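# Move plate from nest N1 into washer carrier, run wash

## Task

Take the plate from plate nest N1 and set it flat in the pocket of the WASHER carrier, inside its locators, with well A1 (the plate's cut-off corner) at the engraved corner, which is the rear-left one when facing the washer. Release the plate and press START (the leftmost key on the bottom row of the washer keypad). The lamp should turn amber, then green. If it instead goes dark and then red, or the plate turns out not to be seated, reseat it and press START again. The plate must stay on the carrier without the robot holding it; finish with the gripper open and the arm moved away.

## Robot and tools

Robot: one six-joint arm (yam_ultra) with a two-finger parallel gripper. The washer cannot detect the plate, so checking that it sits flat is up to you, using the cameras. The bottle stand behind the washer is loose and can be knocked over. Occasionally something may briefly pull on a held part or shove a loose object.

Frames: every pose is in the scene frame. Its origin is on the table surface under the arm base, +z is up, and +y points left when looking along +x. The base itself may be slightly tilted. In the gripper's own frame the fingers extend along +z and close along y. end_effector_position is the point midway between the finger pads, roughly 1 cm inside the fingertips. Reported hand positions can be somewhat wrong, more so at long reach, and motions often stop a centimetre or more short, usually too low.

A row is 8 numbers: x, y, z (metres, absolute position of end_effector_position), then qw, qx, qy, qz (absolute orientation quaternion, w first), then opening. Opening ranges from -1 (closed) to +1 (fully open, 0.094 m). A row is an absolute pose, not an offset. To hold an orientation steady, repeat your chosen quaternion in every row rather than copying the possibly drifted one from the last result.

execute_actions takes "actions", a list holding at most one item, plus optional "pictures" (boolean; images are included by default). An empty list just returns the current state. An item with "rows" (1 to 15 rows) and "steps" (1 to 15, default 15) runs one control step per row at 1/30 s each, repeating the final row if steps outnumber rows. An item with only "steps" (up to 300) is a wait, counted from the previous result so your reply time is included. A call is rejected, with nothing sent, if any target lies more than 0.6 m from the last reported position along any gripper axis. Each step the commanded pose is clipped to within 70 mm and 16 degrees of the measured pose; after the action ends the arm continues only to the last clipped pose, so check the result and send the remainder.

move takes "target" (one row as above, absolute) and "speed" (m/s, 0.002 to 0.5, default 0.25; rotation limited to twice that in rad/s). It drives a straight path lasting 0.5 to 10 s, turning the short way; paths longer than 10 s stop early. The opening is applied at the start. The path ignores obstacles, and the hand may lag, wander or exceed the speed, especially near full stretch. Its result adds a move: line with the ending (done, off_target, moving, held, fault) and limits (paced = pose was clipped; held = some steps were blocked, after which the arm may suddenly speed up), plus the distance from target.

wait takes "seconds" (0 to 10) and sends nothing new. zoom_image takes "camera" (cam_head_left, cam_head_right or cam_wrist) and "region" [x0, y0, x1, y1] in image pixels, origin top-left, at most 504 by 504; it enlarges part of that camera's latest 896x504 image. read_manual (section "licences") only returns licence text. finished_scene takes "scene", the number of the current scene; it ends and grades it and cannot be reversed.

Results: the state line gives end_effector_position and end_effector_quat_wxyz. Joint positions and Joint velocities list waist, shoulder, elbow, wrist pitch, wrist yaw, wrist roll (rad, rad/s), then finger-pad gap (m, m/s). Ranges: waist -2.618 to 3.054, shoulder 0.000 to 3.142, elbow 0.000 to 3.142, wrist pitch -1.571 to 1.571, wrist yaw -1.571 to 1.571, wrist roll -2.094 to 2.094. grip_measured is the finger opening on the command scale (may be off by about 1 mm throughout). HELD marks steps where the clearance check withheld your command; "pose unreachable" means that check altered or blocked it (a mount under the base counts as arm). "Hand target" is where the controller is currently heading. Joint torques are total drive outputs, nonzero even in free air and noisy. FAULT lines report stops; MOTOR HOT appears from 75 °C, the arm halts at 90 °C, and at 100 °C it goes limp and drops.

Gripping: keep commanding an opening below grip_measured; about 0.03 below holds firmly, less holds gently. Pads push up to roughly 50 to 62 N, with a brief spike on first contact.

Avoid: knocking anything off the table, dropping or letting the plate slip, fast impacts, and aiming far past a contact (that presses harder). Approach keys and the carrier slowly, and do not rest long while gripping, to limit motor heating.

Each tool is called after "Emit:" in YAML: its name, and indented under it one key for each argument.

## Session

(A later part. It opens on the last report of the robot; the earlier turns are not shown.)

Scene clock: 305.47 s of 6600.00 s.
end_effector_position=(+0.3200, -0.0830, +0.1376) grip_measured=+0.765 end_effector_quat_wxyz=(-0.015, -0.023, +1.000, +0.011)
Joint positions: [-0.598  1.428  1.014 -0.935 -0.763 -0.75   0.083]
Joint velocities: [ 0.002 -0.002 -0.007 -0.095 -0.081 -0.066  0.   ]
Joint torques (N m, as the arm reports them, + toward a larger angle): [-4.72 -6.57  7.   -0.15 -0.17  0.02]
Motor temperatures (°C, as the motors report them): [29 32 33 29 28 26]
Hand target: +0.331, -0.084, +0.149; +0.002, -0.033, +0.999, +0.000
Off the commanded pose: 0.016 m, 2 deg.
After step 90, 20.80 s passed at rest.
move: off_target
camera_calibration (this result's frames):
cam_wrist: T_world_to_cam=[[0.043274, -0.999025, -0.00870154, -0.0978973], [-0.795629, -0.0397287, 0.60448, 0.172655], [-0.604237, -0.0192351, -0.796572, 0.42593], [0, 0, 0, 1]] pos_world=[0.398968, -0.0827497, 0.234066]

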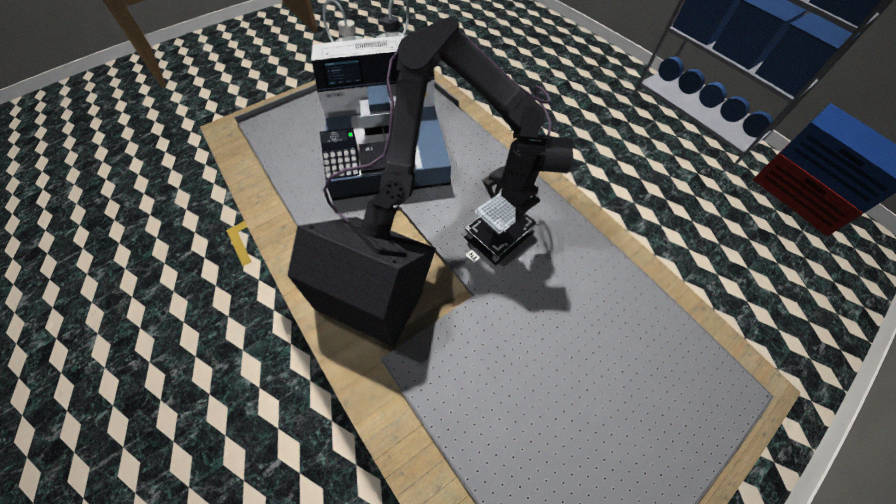

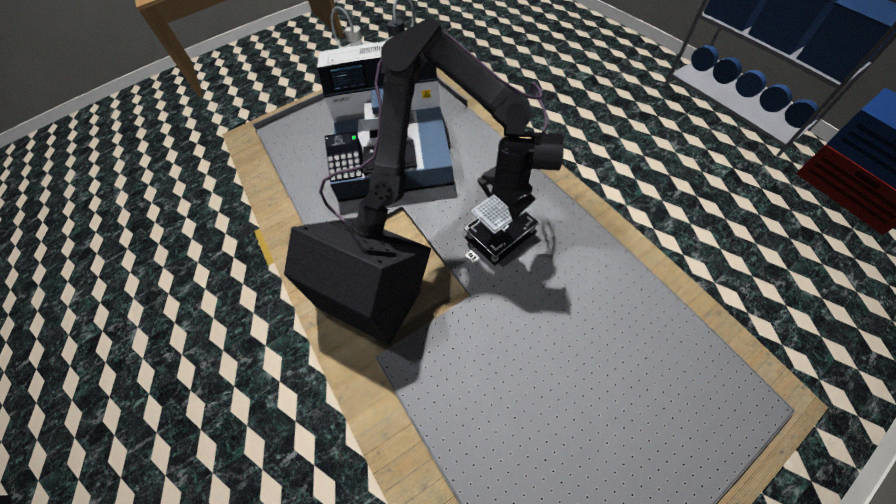

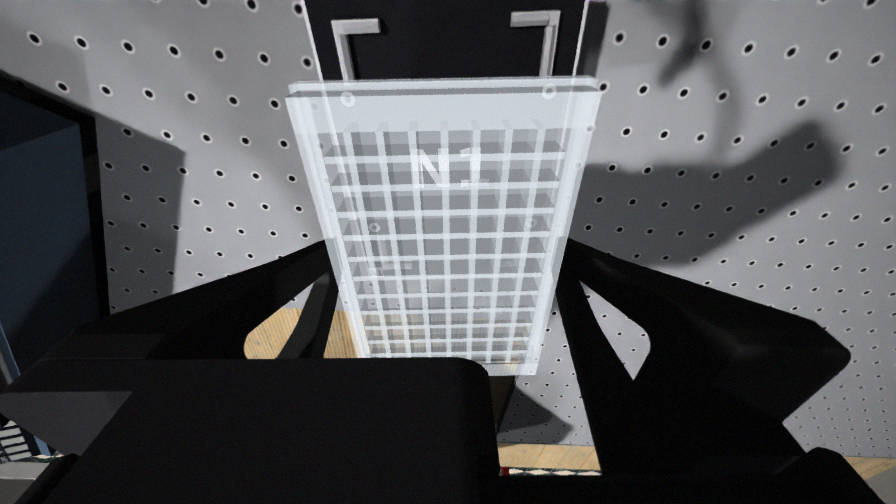

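Emit:
move:
  target: [0.335,0.13,0.18,0,0.1045,0.9945,0,0.72]
  speed: 0.15

Emit:
move:
  target: [0.20,0.278,0.175,0,0.2504,0.9681,0,0.72]
  speed: 0.13

Scene clock: 338.77 s of 6600.00 s.
end_effector_position=(+0.3269, +0.1216, +0.1680) grip_measured=+0.765 end_effector_quat_wxyz=(-0.024, +0.106, +0.994, -0.008)
Joint positions: [ 0.246  0.917  1.068 -1.025 -0.32   0.388  0.083]
Joint velocities: [ 0.007  0.017 -0.007 -0.022 -0.051  0.037 -0.001]
Joint torques (N m, as the arm reports them, + toward a larger angle): [ 0.26 -7.83  8.45 -0.08  0.03  0.14]
Motor temperatures (°C, as the motors report them): [29 33 35 28 28 26]
Hand target: +0.334, +0.126, +0.179; -0.007, +0.100, +0.995, -0.006
Off the commanded pose: 0.017 m, 3 deg.
After step 90, 28.10 s passed at rest.
move: off_target
camera_calibration (this result's frames):
cam_wrist: T_world_to_cam=[[-0.21183, -0.976711, 0.0341162, 0.180037], [-0.763683, 0.18721, 0.617851, 0.127572], [-0.609849, 0.104826, -0.785555, 0.443203], [0, 0, 0, 1]] pos_world=[0.405849, 0.105502, 0.263197]

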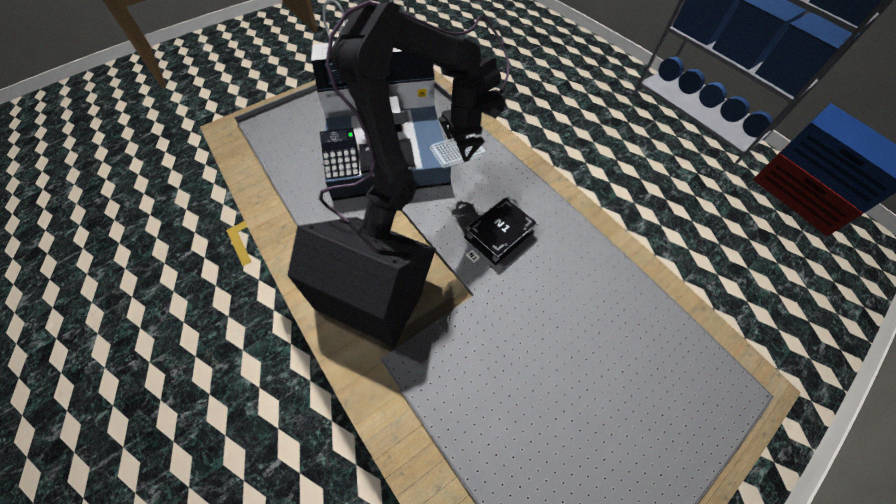

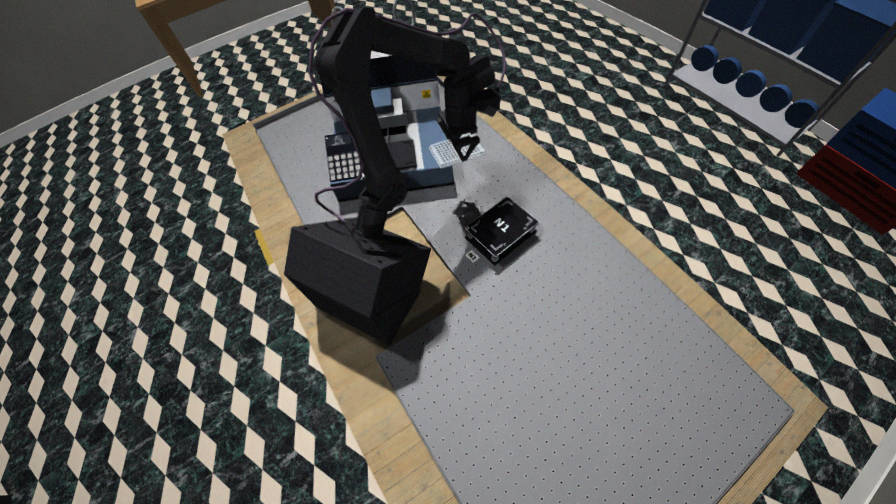

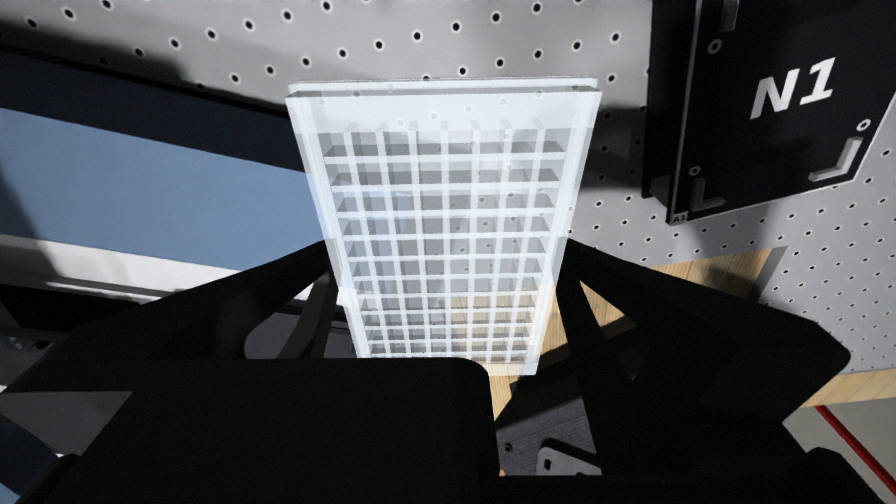

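Scene clock: 341.00 s of 6600.00 s.
end_effector_position=(+0.1989, +0.2691, +0.1718) grip_measured=+0.765 end_effector_quat_wxyz=(+0.003, +0.243, +0.970, -0.009)
Joint positions: [ 1.686  1.036  1.023 -1.06   0.649  1.834  0.083]
Joint velocities: [-0.017  0.002 -0.012 -0.066  0.066  0.037 -0.   ]
Joint torques (N m, as the arm reports them, + toward a larger angle): [ 2.1  -3.31  7.63 -0.09  0.09  0.11]
Motor temperatures (°C, as the motors report them): [29 33 35 28 28 26]
Hand target: +0.201, +0.275, +0.175; +0.006, +0.240, +0.971, -0.007
Off the commanded pose: 0.009 m, 1 deg.
move: done
camera_calibration (this result's frames):
cam_wrist: T_world_to_cam=[[-0.474833, -0.879587, 0.0293344, 0.323869], [-0.713069, 0.404049, 0.572954, -0.0608377], [-0.515816, 0.25114, -0.819062, 0.300323], [0, 0, 0, 1]] pos_world=[0.265314, 0.234029, 0.27134]

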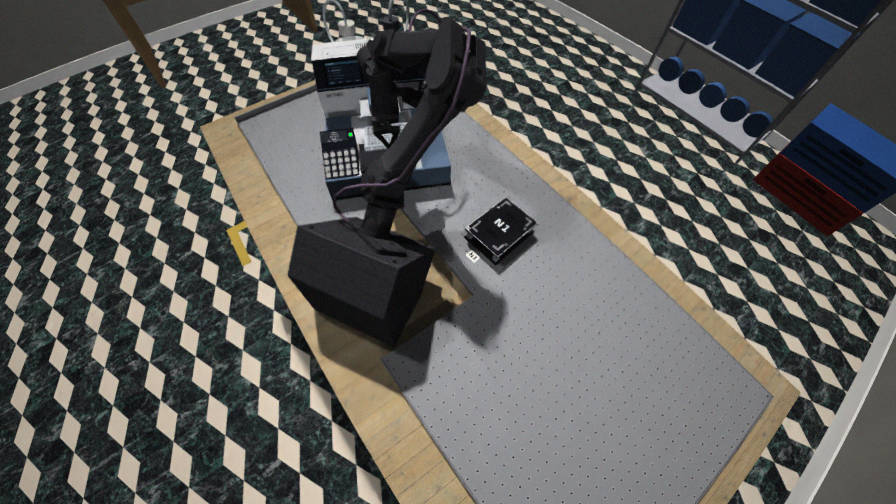

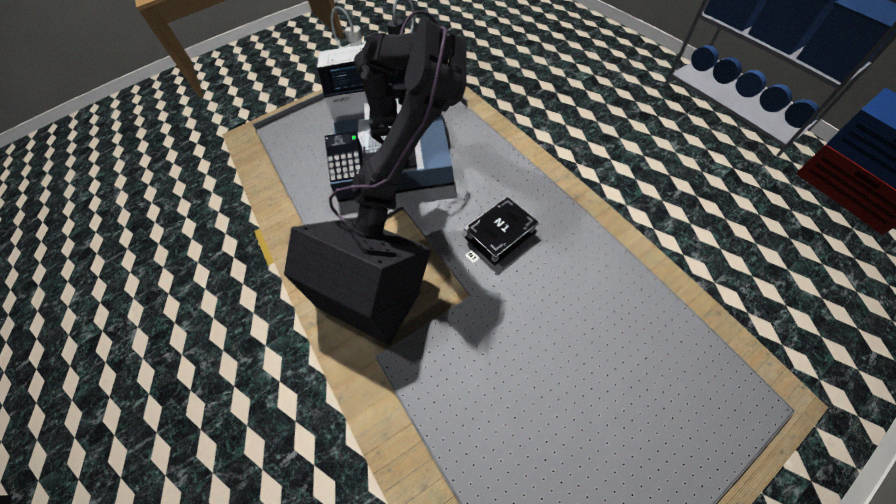

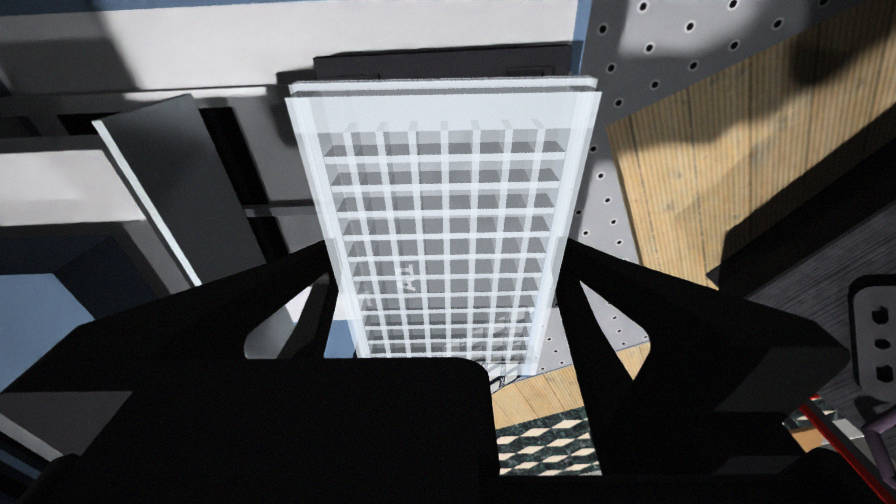

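Emit:
zoom_image:
  camera: "cam_wrist"
  region: [280, 20, 620, 120]

Region (280, 20, 620, 120) of cam_wrist's 896x504 image, scaled by 1.482, with more detail than that image has; it fills the top 148 rows of this view, and the rest is white.

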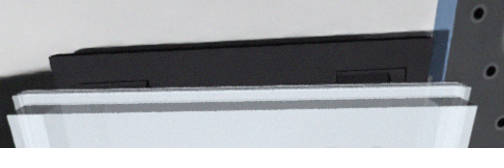

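Emit:
move:
  target: [0.184,0.262,0.130,0,0.2206,0.9753,-0.012,0.72]
  speed: 0.08

Scene clock: 394.63 s of 6600.00 s.
end_effector_position=(+0.1894, +0.2680, +0.1375) grip_measured=+0.765 end_effector_quat_wxyz=(+0.000, +0.230, +0.973, +0.002)
Joint positions: [ 1.605  1.036  0.885 -0.845  0.602  1.706  0.083]
Joint velocities: [-0.007  0.007 -0.017  0.007 -0.066 -0.037 -0.001]
Joint torques (N m, as the arm reports them, + toward a larger angle): [ 0.75 -3.91  3.64  0.1   0.    0.01]
Motor temperatures (°C, as the motors report them): [28 31 35 28 28 26]
Hand target: +0.184, +0.261, +0.131; -0.001, +0.221, +0.975, -0.012
Off the commanded pose: 0.011 m, 2 deg.
After step 90, 49.53 s passed at rest.
move: off_target
camera_calibration (this result's frames):
cam_wrist: T_world_to_cam=[[-0.450913, -0.892521, 0.00915304, 0.321076], [-0.723712, 0.371593, 0.581515, -0.0380092], [-0.522415, 0.255589, -0.813484, 0.266924], [0, 0, 0, 1]] pos_world=[0.256715, 0.232468, 0.236303]

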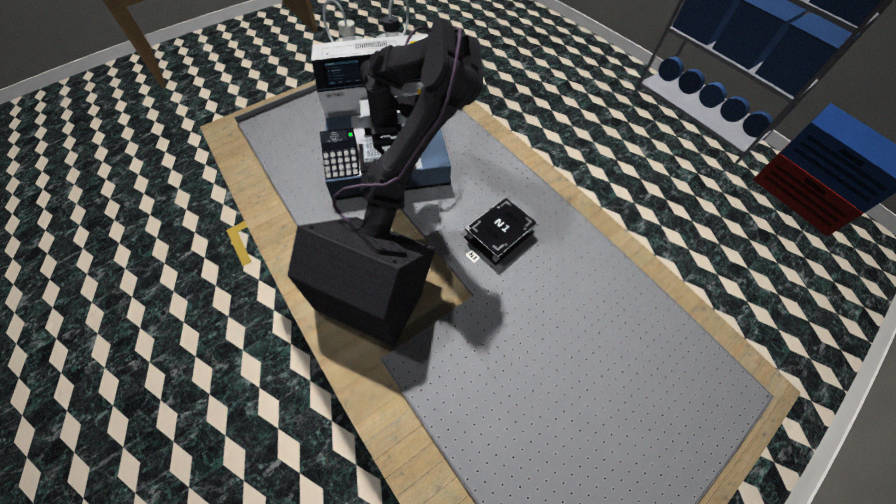

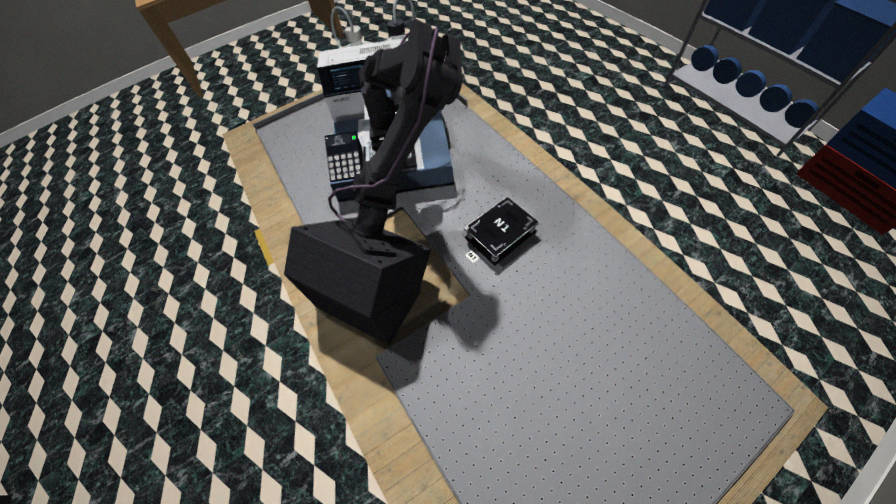

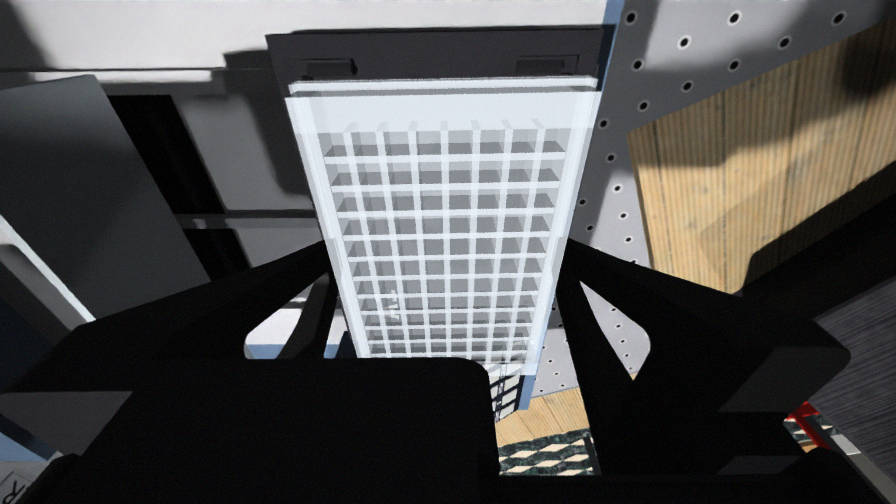

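Emit:
zoom_image:
  camera: "cam_wrist"
  region: [255, 20, 445, 110]

Emit:
zoom_image:
  camera: "cam_wrist"
  region: [435, 20, 625, 110]

Region (255, 20, 445, 110) of cam_wrist's 896x504 image, scaled by 2.653, with more detail than that image has; it fills the top 239 rows of this view, and the rest is white.

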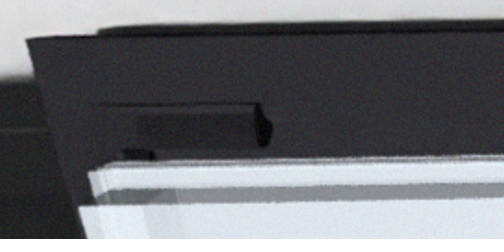

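Region (435, 20, 625, 110) of cam_wrist's 896x504 image, scaled by 2.653, with more detail than that image has; it fills the top 239 rows of this view, and the rest is white.

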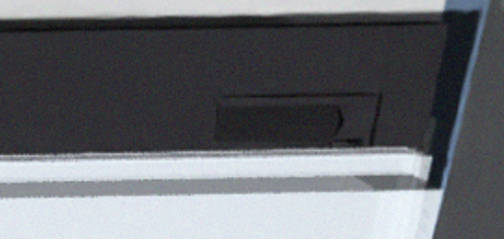

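Emit:
move:
  target: [0.1837,0.2647,0.1175,0,0.2206,0.9753,-0.013,0.72]
  speed: 0.05

Scene clock: 445.17 s of 6600.00 s.
end_effector_position=(+0.1905, +0.2715, +0.1268) grip_measured=+0.765 end_effector_quat_wxyz=(+0.001, +0.231, +0.973, +0.004)
Joint positions: [ 1.574  1.06   0.869 -0.783  0.586  1.673  0.083]
Joint velocities: [ 0.002  0.007 -0.027  0.022 -0.037  0.051 -0.   ]
Joint torques (N m, as the arm reports them, + toward a larger angle): [ 0.82 -3.81  3.78  0.07 -0.02  0.02]
Motor temperatures (°C, as the motors report them): [28 31 34 28 28 26]
Hand target: +0.184, +0.264, +0.118; -0.000, +0.221, +0.975, -0.013
Off the commanded pose: 0.013 m, 2 deg.
After step 90, 46.67 s passed at rest.
move: off_target
camera_calibration (this result's frames):
cam_wrist: T_world_to_cam=[[-0.4531, -0.891445, 0.00507448, 0.325384], [-0.724586, 0.371594, 0.580425, -0.0319163], [-0.519303, 0.259314, -0.814298, 0.25637], [0, 0, 0, 1]] pos_world=[0.257439, 0.235441, 0.225635]

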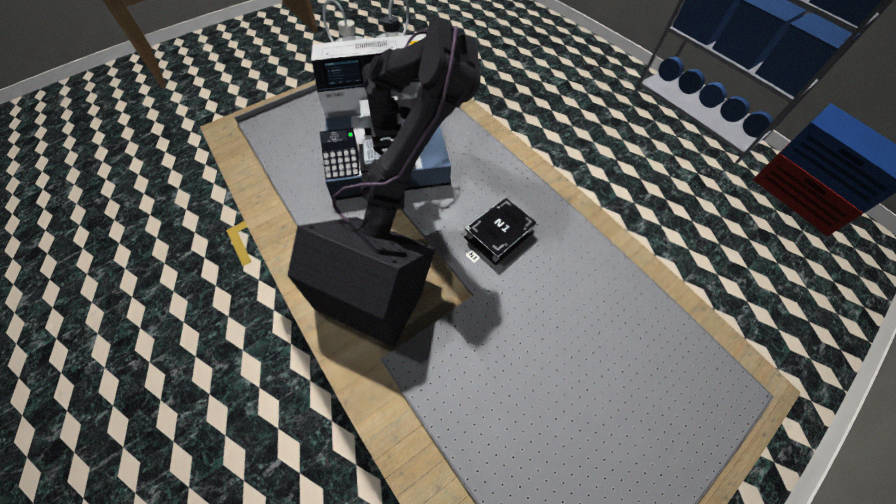

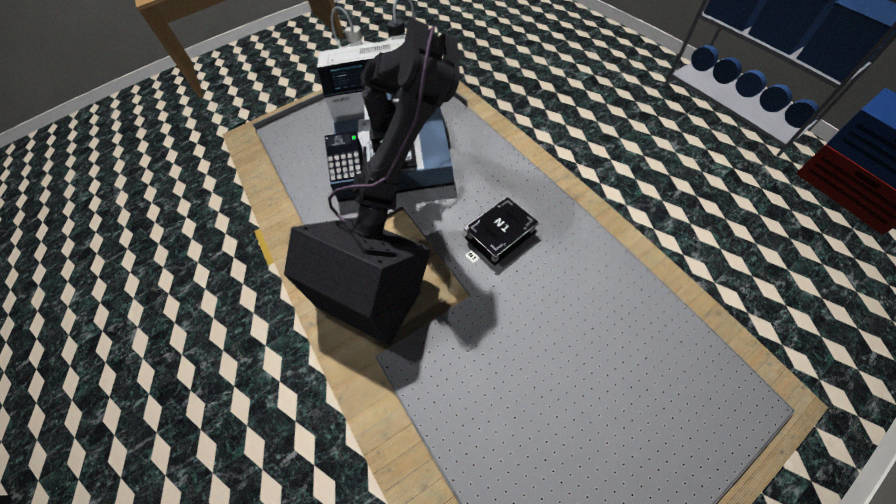

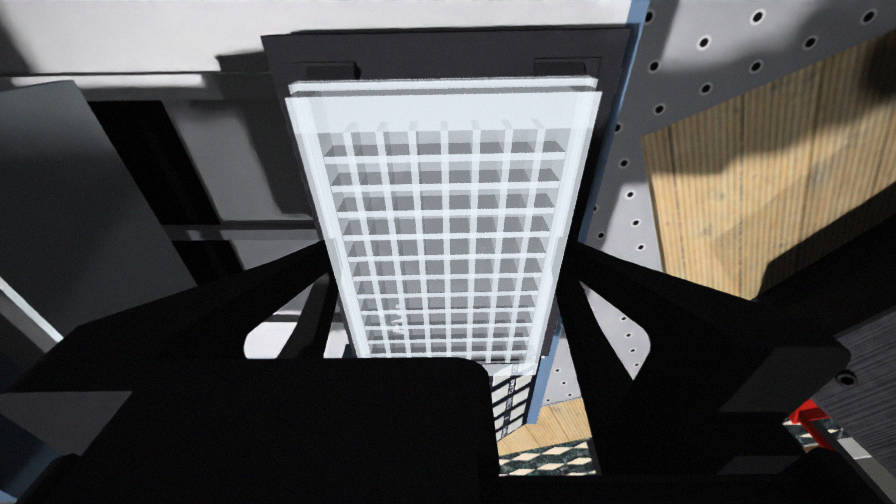

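Emit:
zoom_image:
  camera: "cam_wrist"
  region: [255, 20, 445, 110]

Emit:
zoom_image:
  camera: "cam_wrist"
  region: [455, 20, 645, 110]

Region (255, 20, 445, 110) of cam_wrist's 896x504 image, scaled by 2.653, with more detail than that image has; it fills the top 239 rows of this view, and the rest is white.

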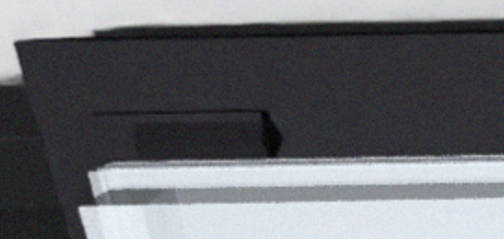

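Region (455, 20, 645, 110) of cam_wrist's 896x504 image, scaled by 2.653, with more detail than that image has; it fills the top 239 rows of this view, and the rest is white.

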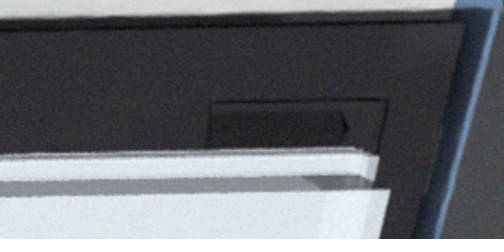

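Emit:
execute_actions:
  actions:
    - {"rows":[[0.18367,0.2644,0.11686,-0.0003,0.2206,0.9752,-0.0141,0.72],[0.18353,0.2644,0.11592,-0.0005,0.2206,0.9752,-0.0152,0.72],[0.1834,0.2644,0.11498,-0.0008,0.2206,0.9752,-0.0163,0.72],[0.18327,0.2644,0.11403,-0.001,0.2206,0.9752,-0.0173,0.72],[0.18313,0.2644,0.11309,-0.0013,0.2206,0.9752,-0.0184,0.72],[0.183,0.2644,0.11215,-0.0016,0.2206,0.9752,-0.0195,0.72],[0.18287,0.2645,0.11121,-0.0018,0.2206,0.9752,-0.0206,0.72],[0.18273,0.2645,0.11027,-0.0021,0.2206,0.9751,-0.0217,0.72],[0.1826,0.2645,0.10933,-0.0023,0.2206,0.9751,-0.0228,0.72],[0.18247,0.2645,0.10838,-0.0026,0.2206,0.9751,-0.0238,0.72],[0.18233,0.2645,0.10744,-0.0028,0.2206,0.975,-0.0249,0.72],[0.1822,0.2645,0.1065,-0.0031,0.2206,0.975,-0.026,0.72]],"steps":15}

Scene clock: 523.00 s of 6600.00 s.
end_effector_position=(+0.1895, +0.2713, +0.1172) grip_measured=+0.765 end_effector_quat_wxyz=(-0.000, +0.232, +0.973, -0.007)
Joint positions: [ 1.549  1.095  0.869 -0.761  0.572  1.666  0.083]
Joint velocities: [-0.032 -0.017 -0.002 -0.081 -0.022  0.007 -0.001]
Joint torques (N m, as the arm reports them, + toward a larger angle): [ 0.83 -3.67  3.94  0.1  -0.06 -0.04]
Motor temperatures (°C, as the motors report them): [27 31 34 28 28 26]
Hand target: +0.182, +0.264, +0.108; -0.003, +0.221, +0.975, -0.026
Off the commanded pose: 0.015 m, 3 deg.
Steps of this call (steps 1 to 90: nothing new was sent; then 74.33 s passed at rest; steps 91 to 105: all 15 steps of this action). Readings (end_effector_position):
91: (+0.1907, +0.2720, +0.1268)
92: (+0.1908, +0.2720, +0.1267)
94: (+0.1914, +0.2717, +0.1263)
98: (+0.1913, +0.2709, +0.1226)
105: the state above
camera_calibration (this result's frames):
cam_wrist: T_world_to_cam=[[-0.454437, -0.890341, 0.0279204, 0.322107], [-0.718879, 0.38507, 0.578735, -0.0315931], [-0.526023, 0.242927, -0.815038, 0.253846], [0, 0, 0, 1]] pos_world=[0.257195, 0.237285, 0.216185]

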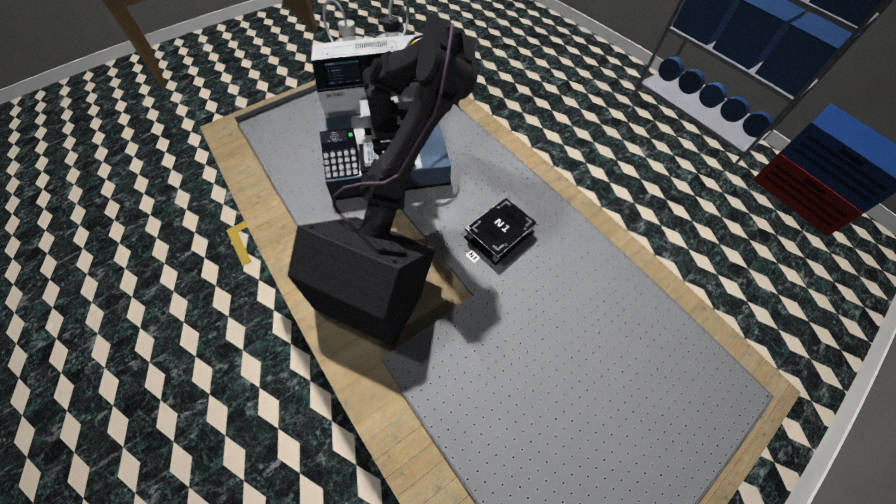

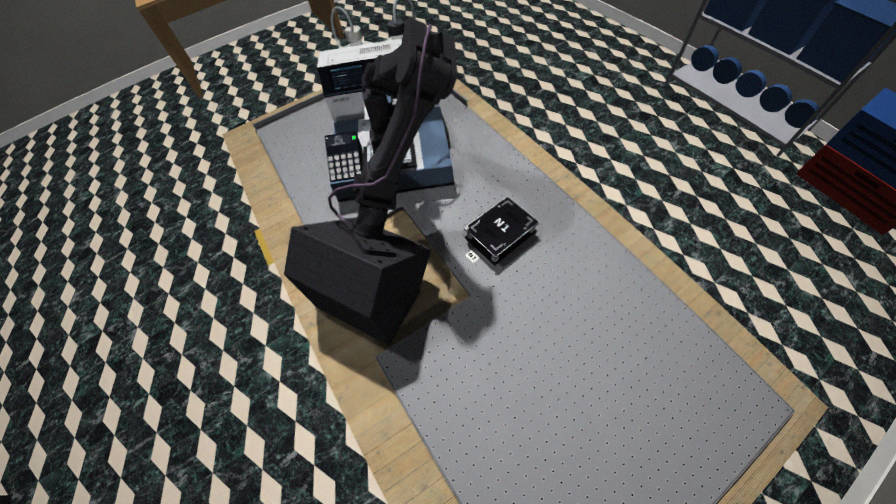

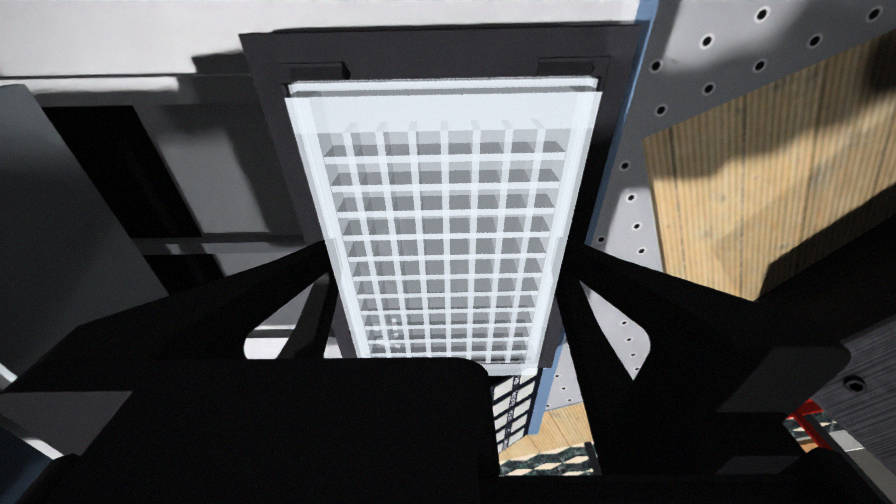

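Emit:
zoom_image:
  camera: "cam_wrist"
  region: [230, 20, 420, 150]

Emit:
zoom_image:
  camera: "cam_wrist"
  region: [470, 20, 660, 150]

Region (230, 20, 420, 150) of cam_wrist's 896x504 image, scaled by 2.653, with more detail than that image has; it fills the top 345 rows of this view, and the rest is white.

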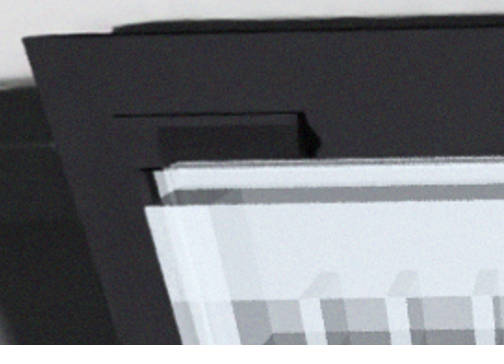

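Region (470, 20, 660, 150) of cam_wrist's 896x504 image, scaled by 2.653, with more detail than that image has; it fills the top 345 rows of this view, and the rest is white.

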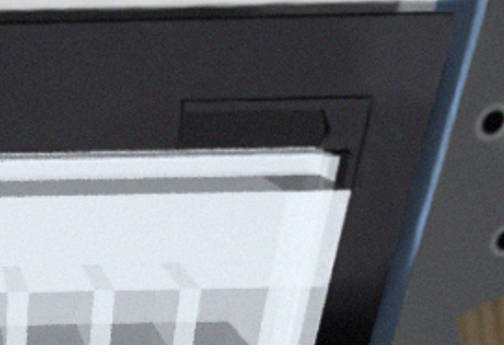

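Emit:
execute_actions:
  actions:
    - {"rows":[[0.1818,0.2648,0.106,-0.0031,0.2196,0.975,-0.0275,0.72],[0.1814,0.265,0.1052,-0.0031,0.219,0.975,-0.0285,0.72],[0.181,0.2652,0.1044,-0.0031,0.2185,0.975,-0.029,0.72]],"steps":12}
  pictures: false

Scene clock: 536.97 s of 6600.00 s.
end_effector_position=(+0.1893, +0.2715, +0.1172) grip_measured=+0.765 end_effector_quat_wxyz=(-0.001, +0.232, +0.973, -0.007)
Joint positions: [ 1.549  1.095  0.869 -0.76   0.571  1.664  0.083]
Joint velocities: [-0.022 -0.017 -0.002 -0.095 -0.066 -0.007  0.   ]
Joint torques (N m, as the arm reports them, + toward a larger angle): [ 0.79 -2.79  3.87  0.12 -0.06 -0.02]
Motor temperatures (°C, as the motors report them): [27 31 34 28 28 26]
Hand target: +0.181, +0.264, +0.106; -0.003, +0.219, +0.975, -0.029
Off the commanded pose: 0.017 m, 3 deg.
Steps of this call (steps 1 to 90: nothing new was sent; then 10.57 s passed at rest; steps 91 to 102: all 12 steps of this action). Readings (end_effector_position):
91: (+0.1893, +0.2715, +0.1172)
92: (+0.1893, +0.2715, +0.1172)
94: (+0.1893, +0.2715, +0.1172)
98: (+0.1893, +0.2715, +0.1172)
102: the state above

Emit:
execute_actions:
  actions:
    - {"rows":[[0.1805,0.2654,0.1036,-0.0031,0.218,0.975,-0.030,0.72],[0.180,0.2656,0.1028,-0.0031,0.2175,0.975,-0.0308,0.72]],"steps":10}

Scene clock: 542.57 s of 6600.00 s.
end_effector_position=(+0.1886, +0.2716, +0.1158) grip_measured=+0.765 end_effector_quat_wxyz=(-0.001, +0.230, +0.973, -0.009)
Joint positions: [ 1.549  1.102  0.869 -0.758  0.572  1.664  0.083]
Joint velocities: [-0.012 -0.007 -0.002 -0.022 -0.037 -0.022  0.   ]
Joint torques (N m, as the arm reports them, + toward a larger angle): [ 0.95 -2.68  3.73  0.13 -0.02 -0.02]
Motor temperatures (°C, as the motors report them): [27 31 34 28 28 26]
Hand target: +0.180, +0.265, +0.104; -0.003, +0.218, +0.975, -0.031
Off the commanded pose: 0.017 m, 3 deg.
Steps of this call (steps 1 to 90: nothing new was sent; then 2.27 s passed at rest; steps 91 to 100: all 10 steps of this action). Readings (end_effector_position):
91: (+0.1892, +0.2715, +0.1169)
92: (+0.1888, +0.2716, +0.1164)
94: (+0.1886, +0.2716, +0.1158)
98: (+0.1886, +0.2716, +0.1158)
100: the state above
camera_calibration (this result's frames):
cam_wrist: T_world_to_cam=[[-0.450864, -0.89205, 0.0311222, 0.32148], [-0.719693, 0.383933, 0.578478, -0.0310194], [-0.52798, 0.238416, -0.815104, 0.253797], [0, 0, 0, 1]] pos_world=[0.256619, 0.238177, 0.21481]

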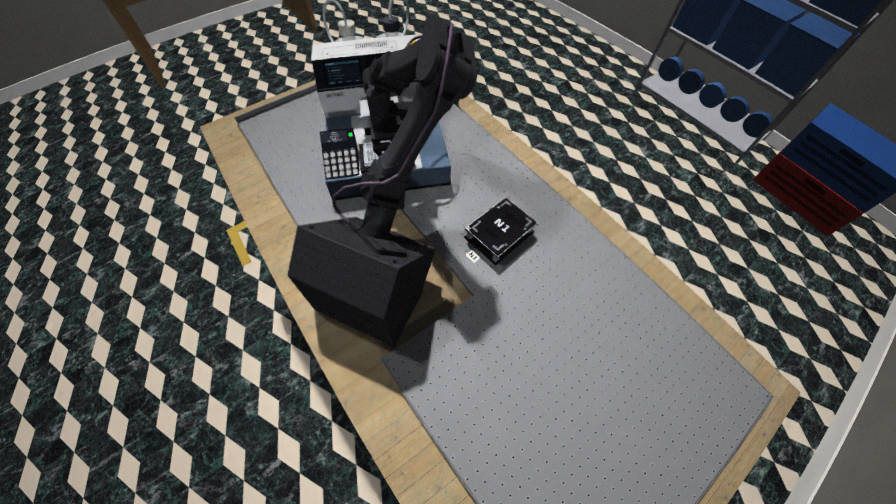

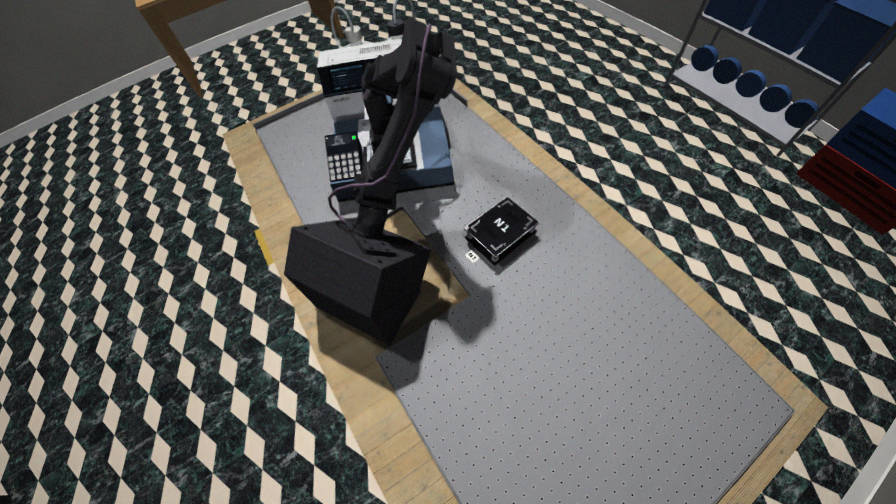

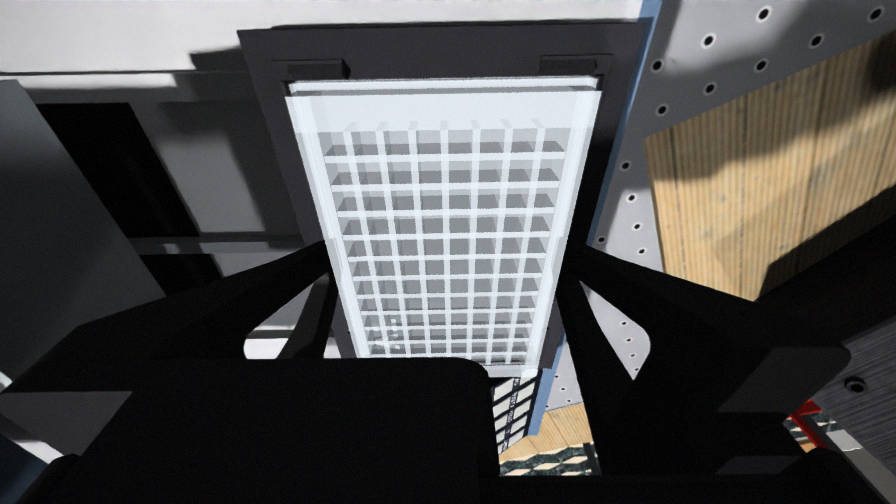

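Emit:
execute_actions:
  actions:
    - {"rows":[[0.1822,0.2645,0.1065,-0.0031,0.2206,0.975,-0.026,0.72],[0.1822,0.2645,0.1065,-0.0031,0.2206,0.975,-0.026,0.72],[0.1822,0.2645,0.1065,-0.0031,0.2206,0.975,-0.026,0.75],[0.1822,0.2645,0.1065,-0.0031,0.2206,0.975,-0.026,0.77],[0.1822,0.2645,0.1065,-0.0031,0.2206,0.975,-0.026,0.79],[0.1822,0.2645,0.1065,-0.0031,0.2206,0.975,-0.026,0.82],[0.1822,0.2645,0.1065,-0.0031,0.2206,0.975,-0.026,0.86],[0.184,0.2665,0.109,-0.0025,0.223,0.9745,-0.021,0.92],[0.186,0.269,0.112,-0.002,0.226,0.974,-0.015,1],[0.1886,0.2716,0.1158,-0.001,0.230,0.973,-0.009,1]],"steps":13}

Scene clock: 563.07 s of 6600.00 s.
end_effector_position=(+0.1888, +0.2722, +0.1157) grip_measured=+1.000 end_effector_quat_wxyz=(-0.001, +0.231, +0.973, -0.008)
Joint positions: [ 1.549  1.102  0.869 -0.756  0.571  1.663  0.094]
Joint velocities: [-0.002 -0.012 -0.007  0.066 -0.022 -0.007  0.   ]
Joint torques (N m, as the arm reports them, + toward a larger angle): [ 1.54 -5.51  5.39  0.04  0.    0.07]
Motor temperatures (°C, as the motors report them): [27 30 34 28 28 26]
Hand target: +0.188, +0.272, +0.116; -0.001, +0.230, +0.973, -0.009
Off the commanded pose: 0.001 m, 0 deg.
Steps of this call (steps 1 to 90: nothing new was sent; then 17.07 s passed at rest; steps 91 to 103: all 13 steps of this action). Readings (end_effector_position):
91: (+0.1886, +0.2716, +0.1158)
92: (+0.1886, +0.2716, +0.1158)
94: (+0.1886, +0.2716, +0.1158)
98: (+0.1888, +0.2718, +0.1157)
103: the state above
camera_calibration (this result's frames):
cam_wrist: T_world_to_cam=[[-0.451956, -0.891558, 0.0293339, 0.322278], [-0.719034, 0.383567, 0.57954, -0.0312267], [-0.527945, 0.240834, -0.814416, 0.252921], [0, 0, 0, 1]] pos_world=[0.256731, 0.238395, 0.214626]

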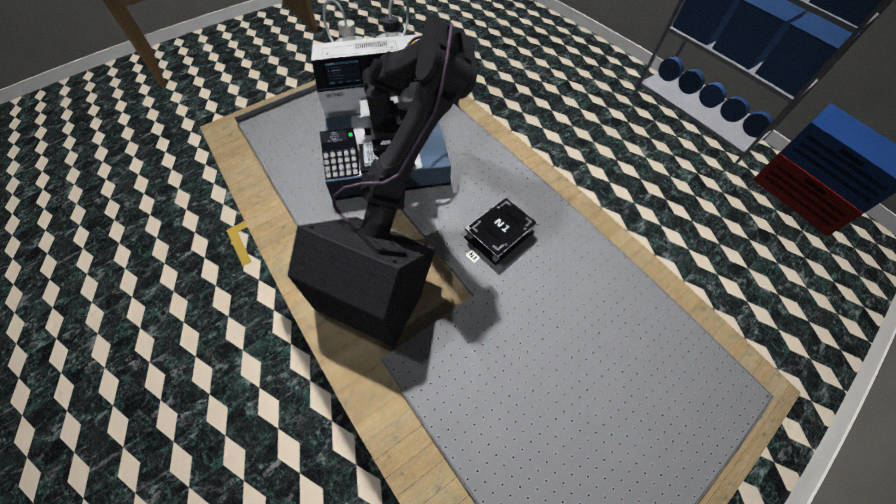

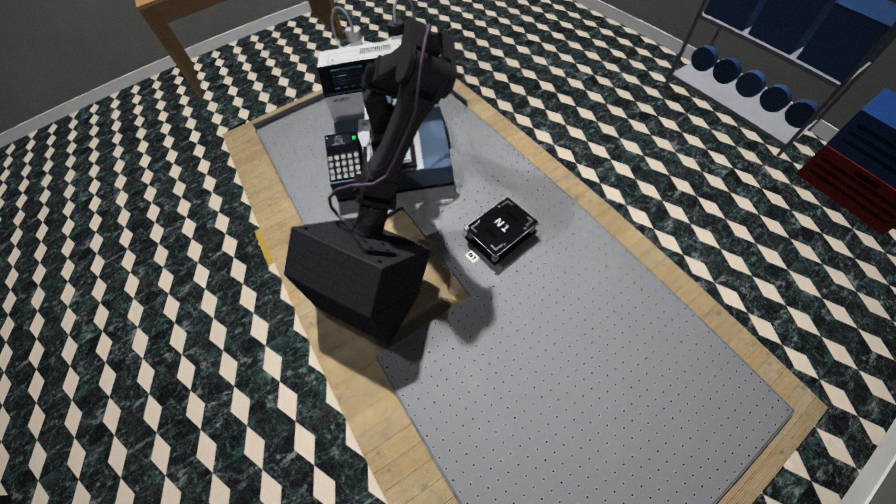

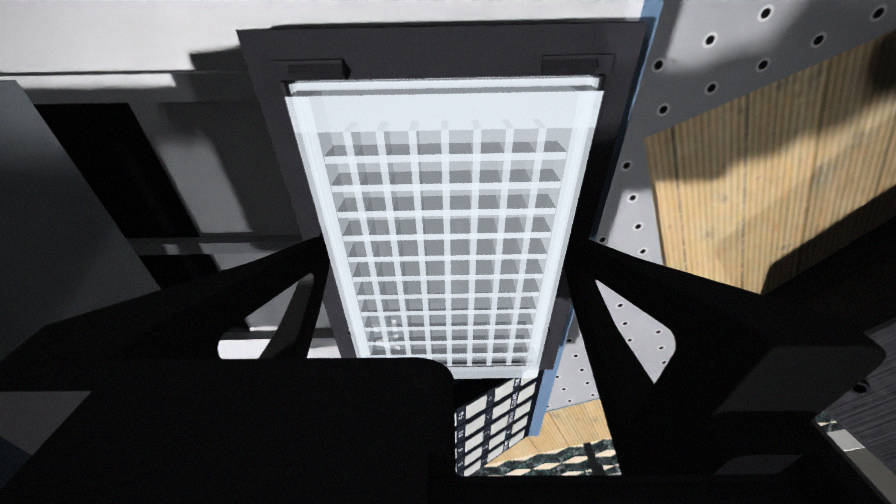

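Now lift.

Emit:
execute_actions:
  actions:
    - {"rows":[[0.1895,0.2721,0.118,-0.0005,0.2306,0.973,-0.0053,1],[0.1902,0.2722,0.1202,0,0.2307,0.973,-0.0021,1],[0.1909,0.2724,0.1224,0.0005,0.2309,0.973,0.001,1],[0.1915,0.2725,0.1246,0.001,0.231,0.973,0.0042,1],[0.1922,0.2726,0.1268,0.0015,0.2312,0.973,0.0074,1],[0.1929,0.2728,0.129,0.002,0.2313,0.973,0.0106,1],[0.1936,0.2729,0.1312,0.0025,0.2315,0.973,0.0138,1],[0.1942,0.2731,0.1334,0.003,0.2316,0.973,0.0169,1],[0.1949,0.2732,0.1356,0.0035,0.2318,0.973,0.0201,1],[0.1956,0.2734,0.1378,0.004,0.2319,0.9726,0.0233,1]],"steps":15}

Scene clock: 574.97 s of 6600.00 s.
end_effector_position=(+0.1945, +0.2756, +0.1319) grip_measured=+1.000 end_effector_quat_wxyz=(+0.000, +0.237, +0.971, +0.021)
Joint positions: [ 1.573  1.035  0.869 -0.768  0.579  1.663  0.094]
Joint velocities: [ 0.012 -0.002 -0.007 -0.022 -0.007 -0.066  0.   ]
Joint torques (N m, as the arm reports them, + toward a larger angle): [ 2.26 -6.68  5.6  -0.06  0.11  0.05]
Motor temperatures (°C, as the motors report them): [27 31 34 28 28 26]
Hand target: +0.196, +0.274, +0.137; +0.004, +0.231, +0.973, +0.024
Off the commanded pose: 0.006 m, 1 deg.
Steps of this call (steps 1 to 90: nothing new was sent; then 8.40 s passed at rest; steps 91 to 105: all 15 steps of this action). Readings (end_effector_position):
91: (+0.1888, +0.2722, +0.1157)
92: (+0.1888, +0.2722, +0.1157)
94: (+0.1888, +0.2722, +0.1157)
98: (+0.1908, +0.2736, +0.1212)
105: the state above
camera_calibration (this result's frames):
cam_wrist: T_world_to_cam=[[-0.463827, -0.885512, -0.0270868, 0.335556], [-0.723165, 0.360775, 0.588959, -0.0319635], [-0.511758, 0.292763, -0.807709, 0.249916], [0, 0, 0, 1]] pos_world=[0.260422, 0.235504, 0.229774]

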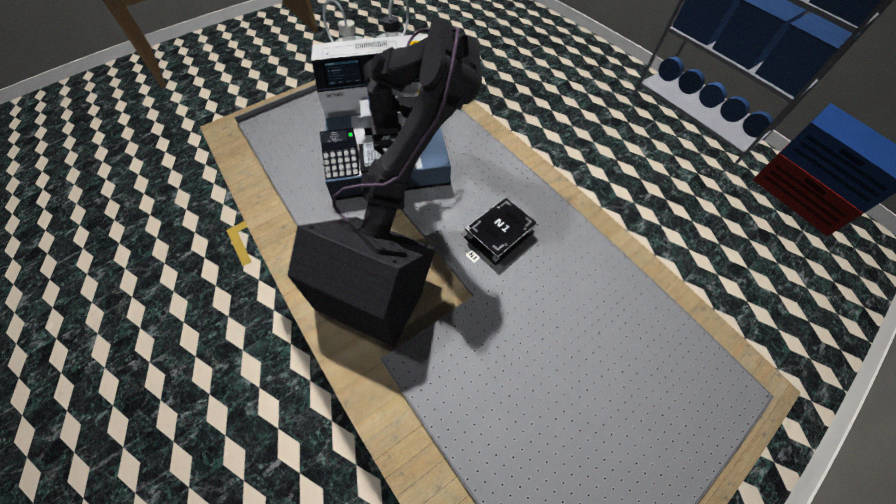

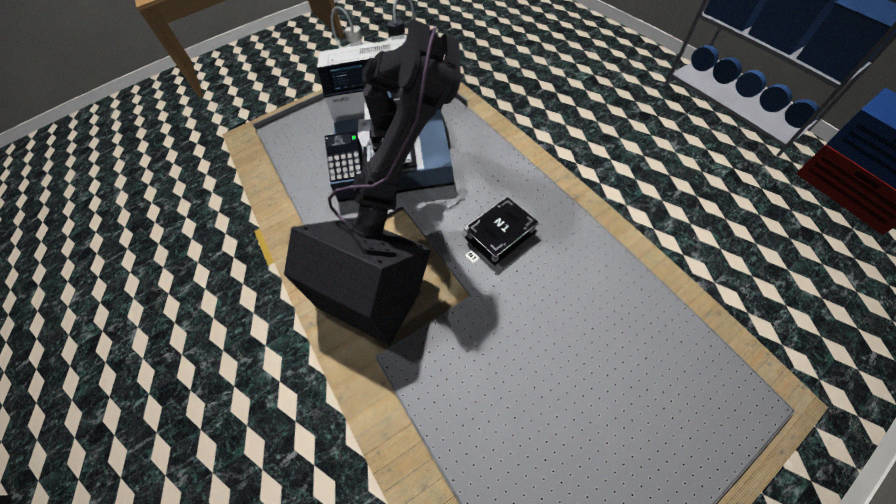

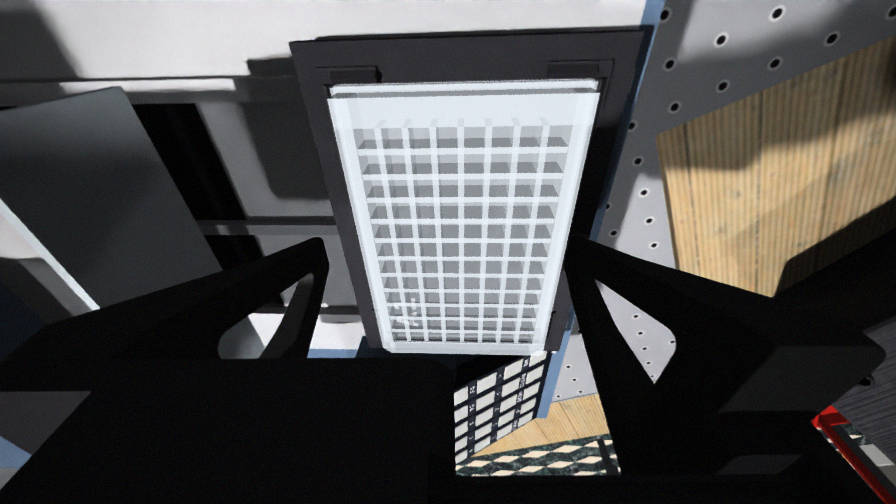

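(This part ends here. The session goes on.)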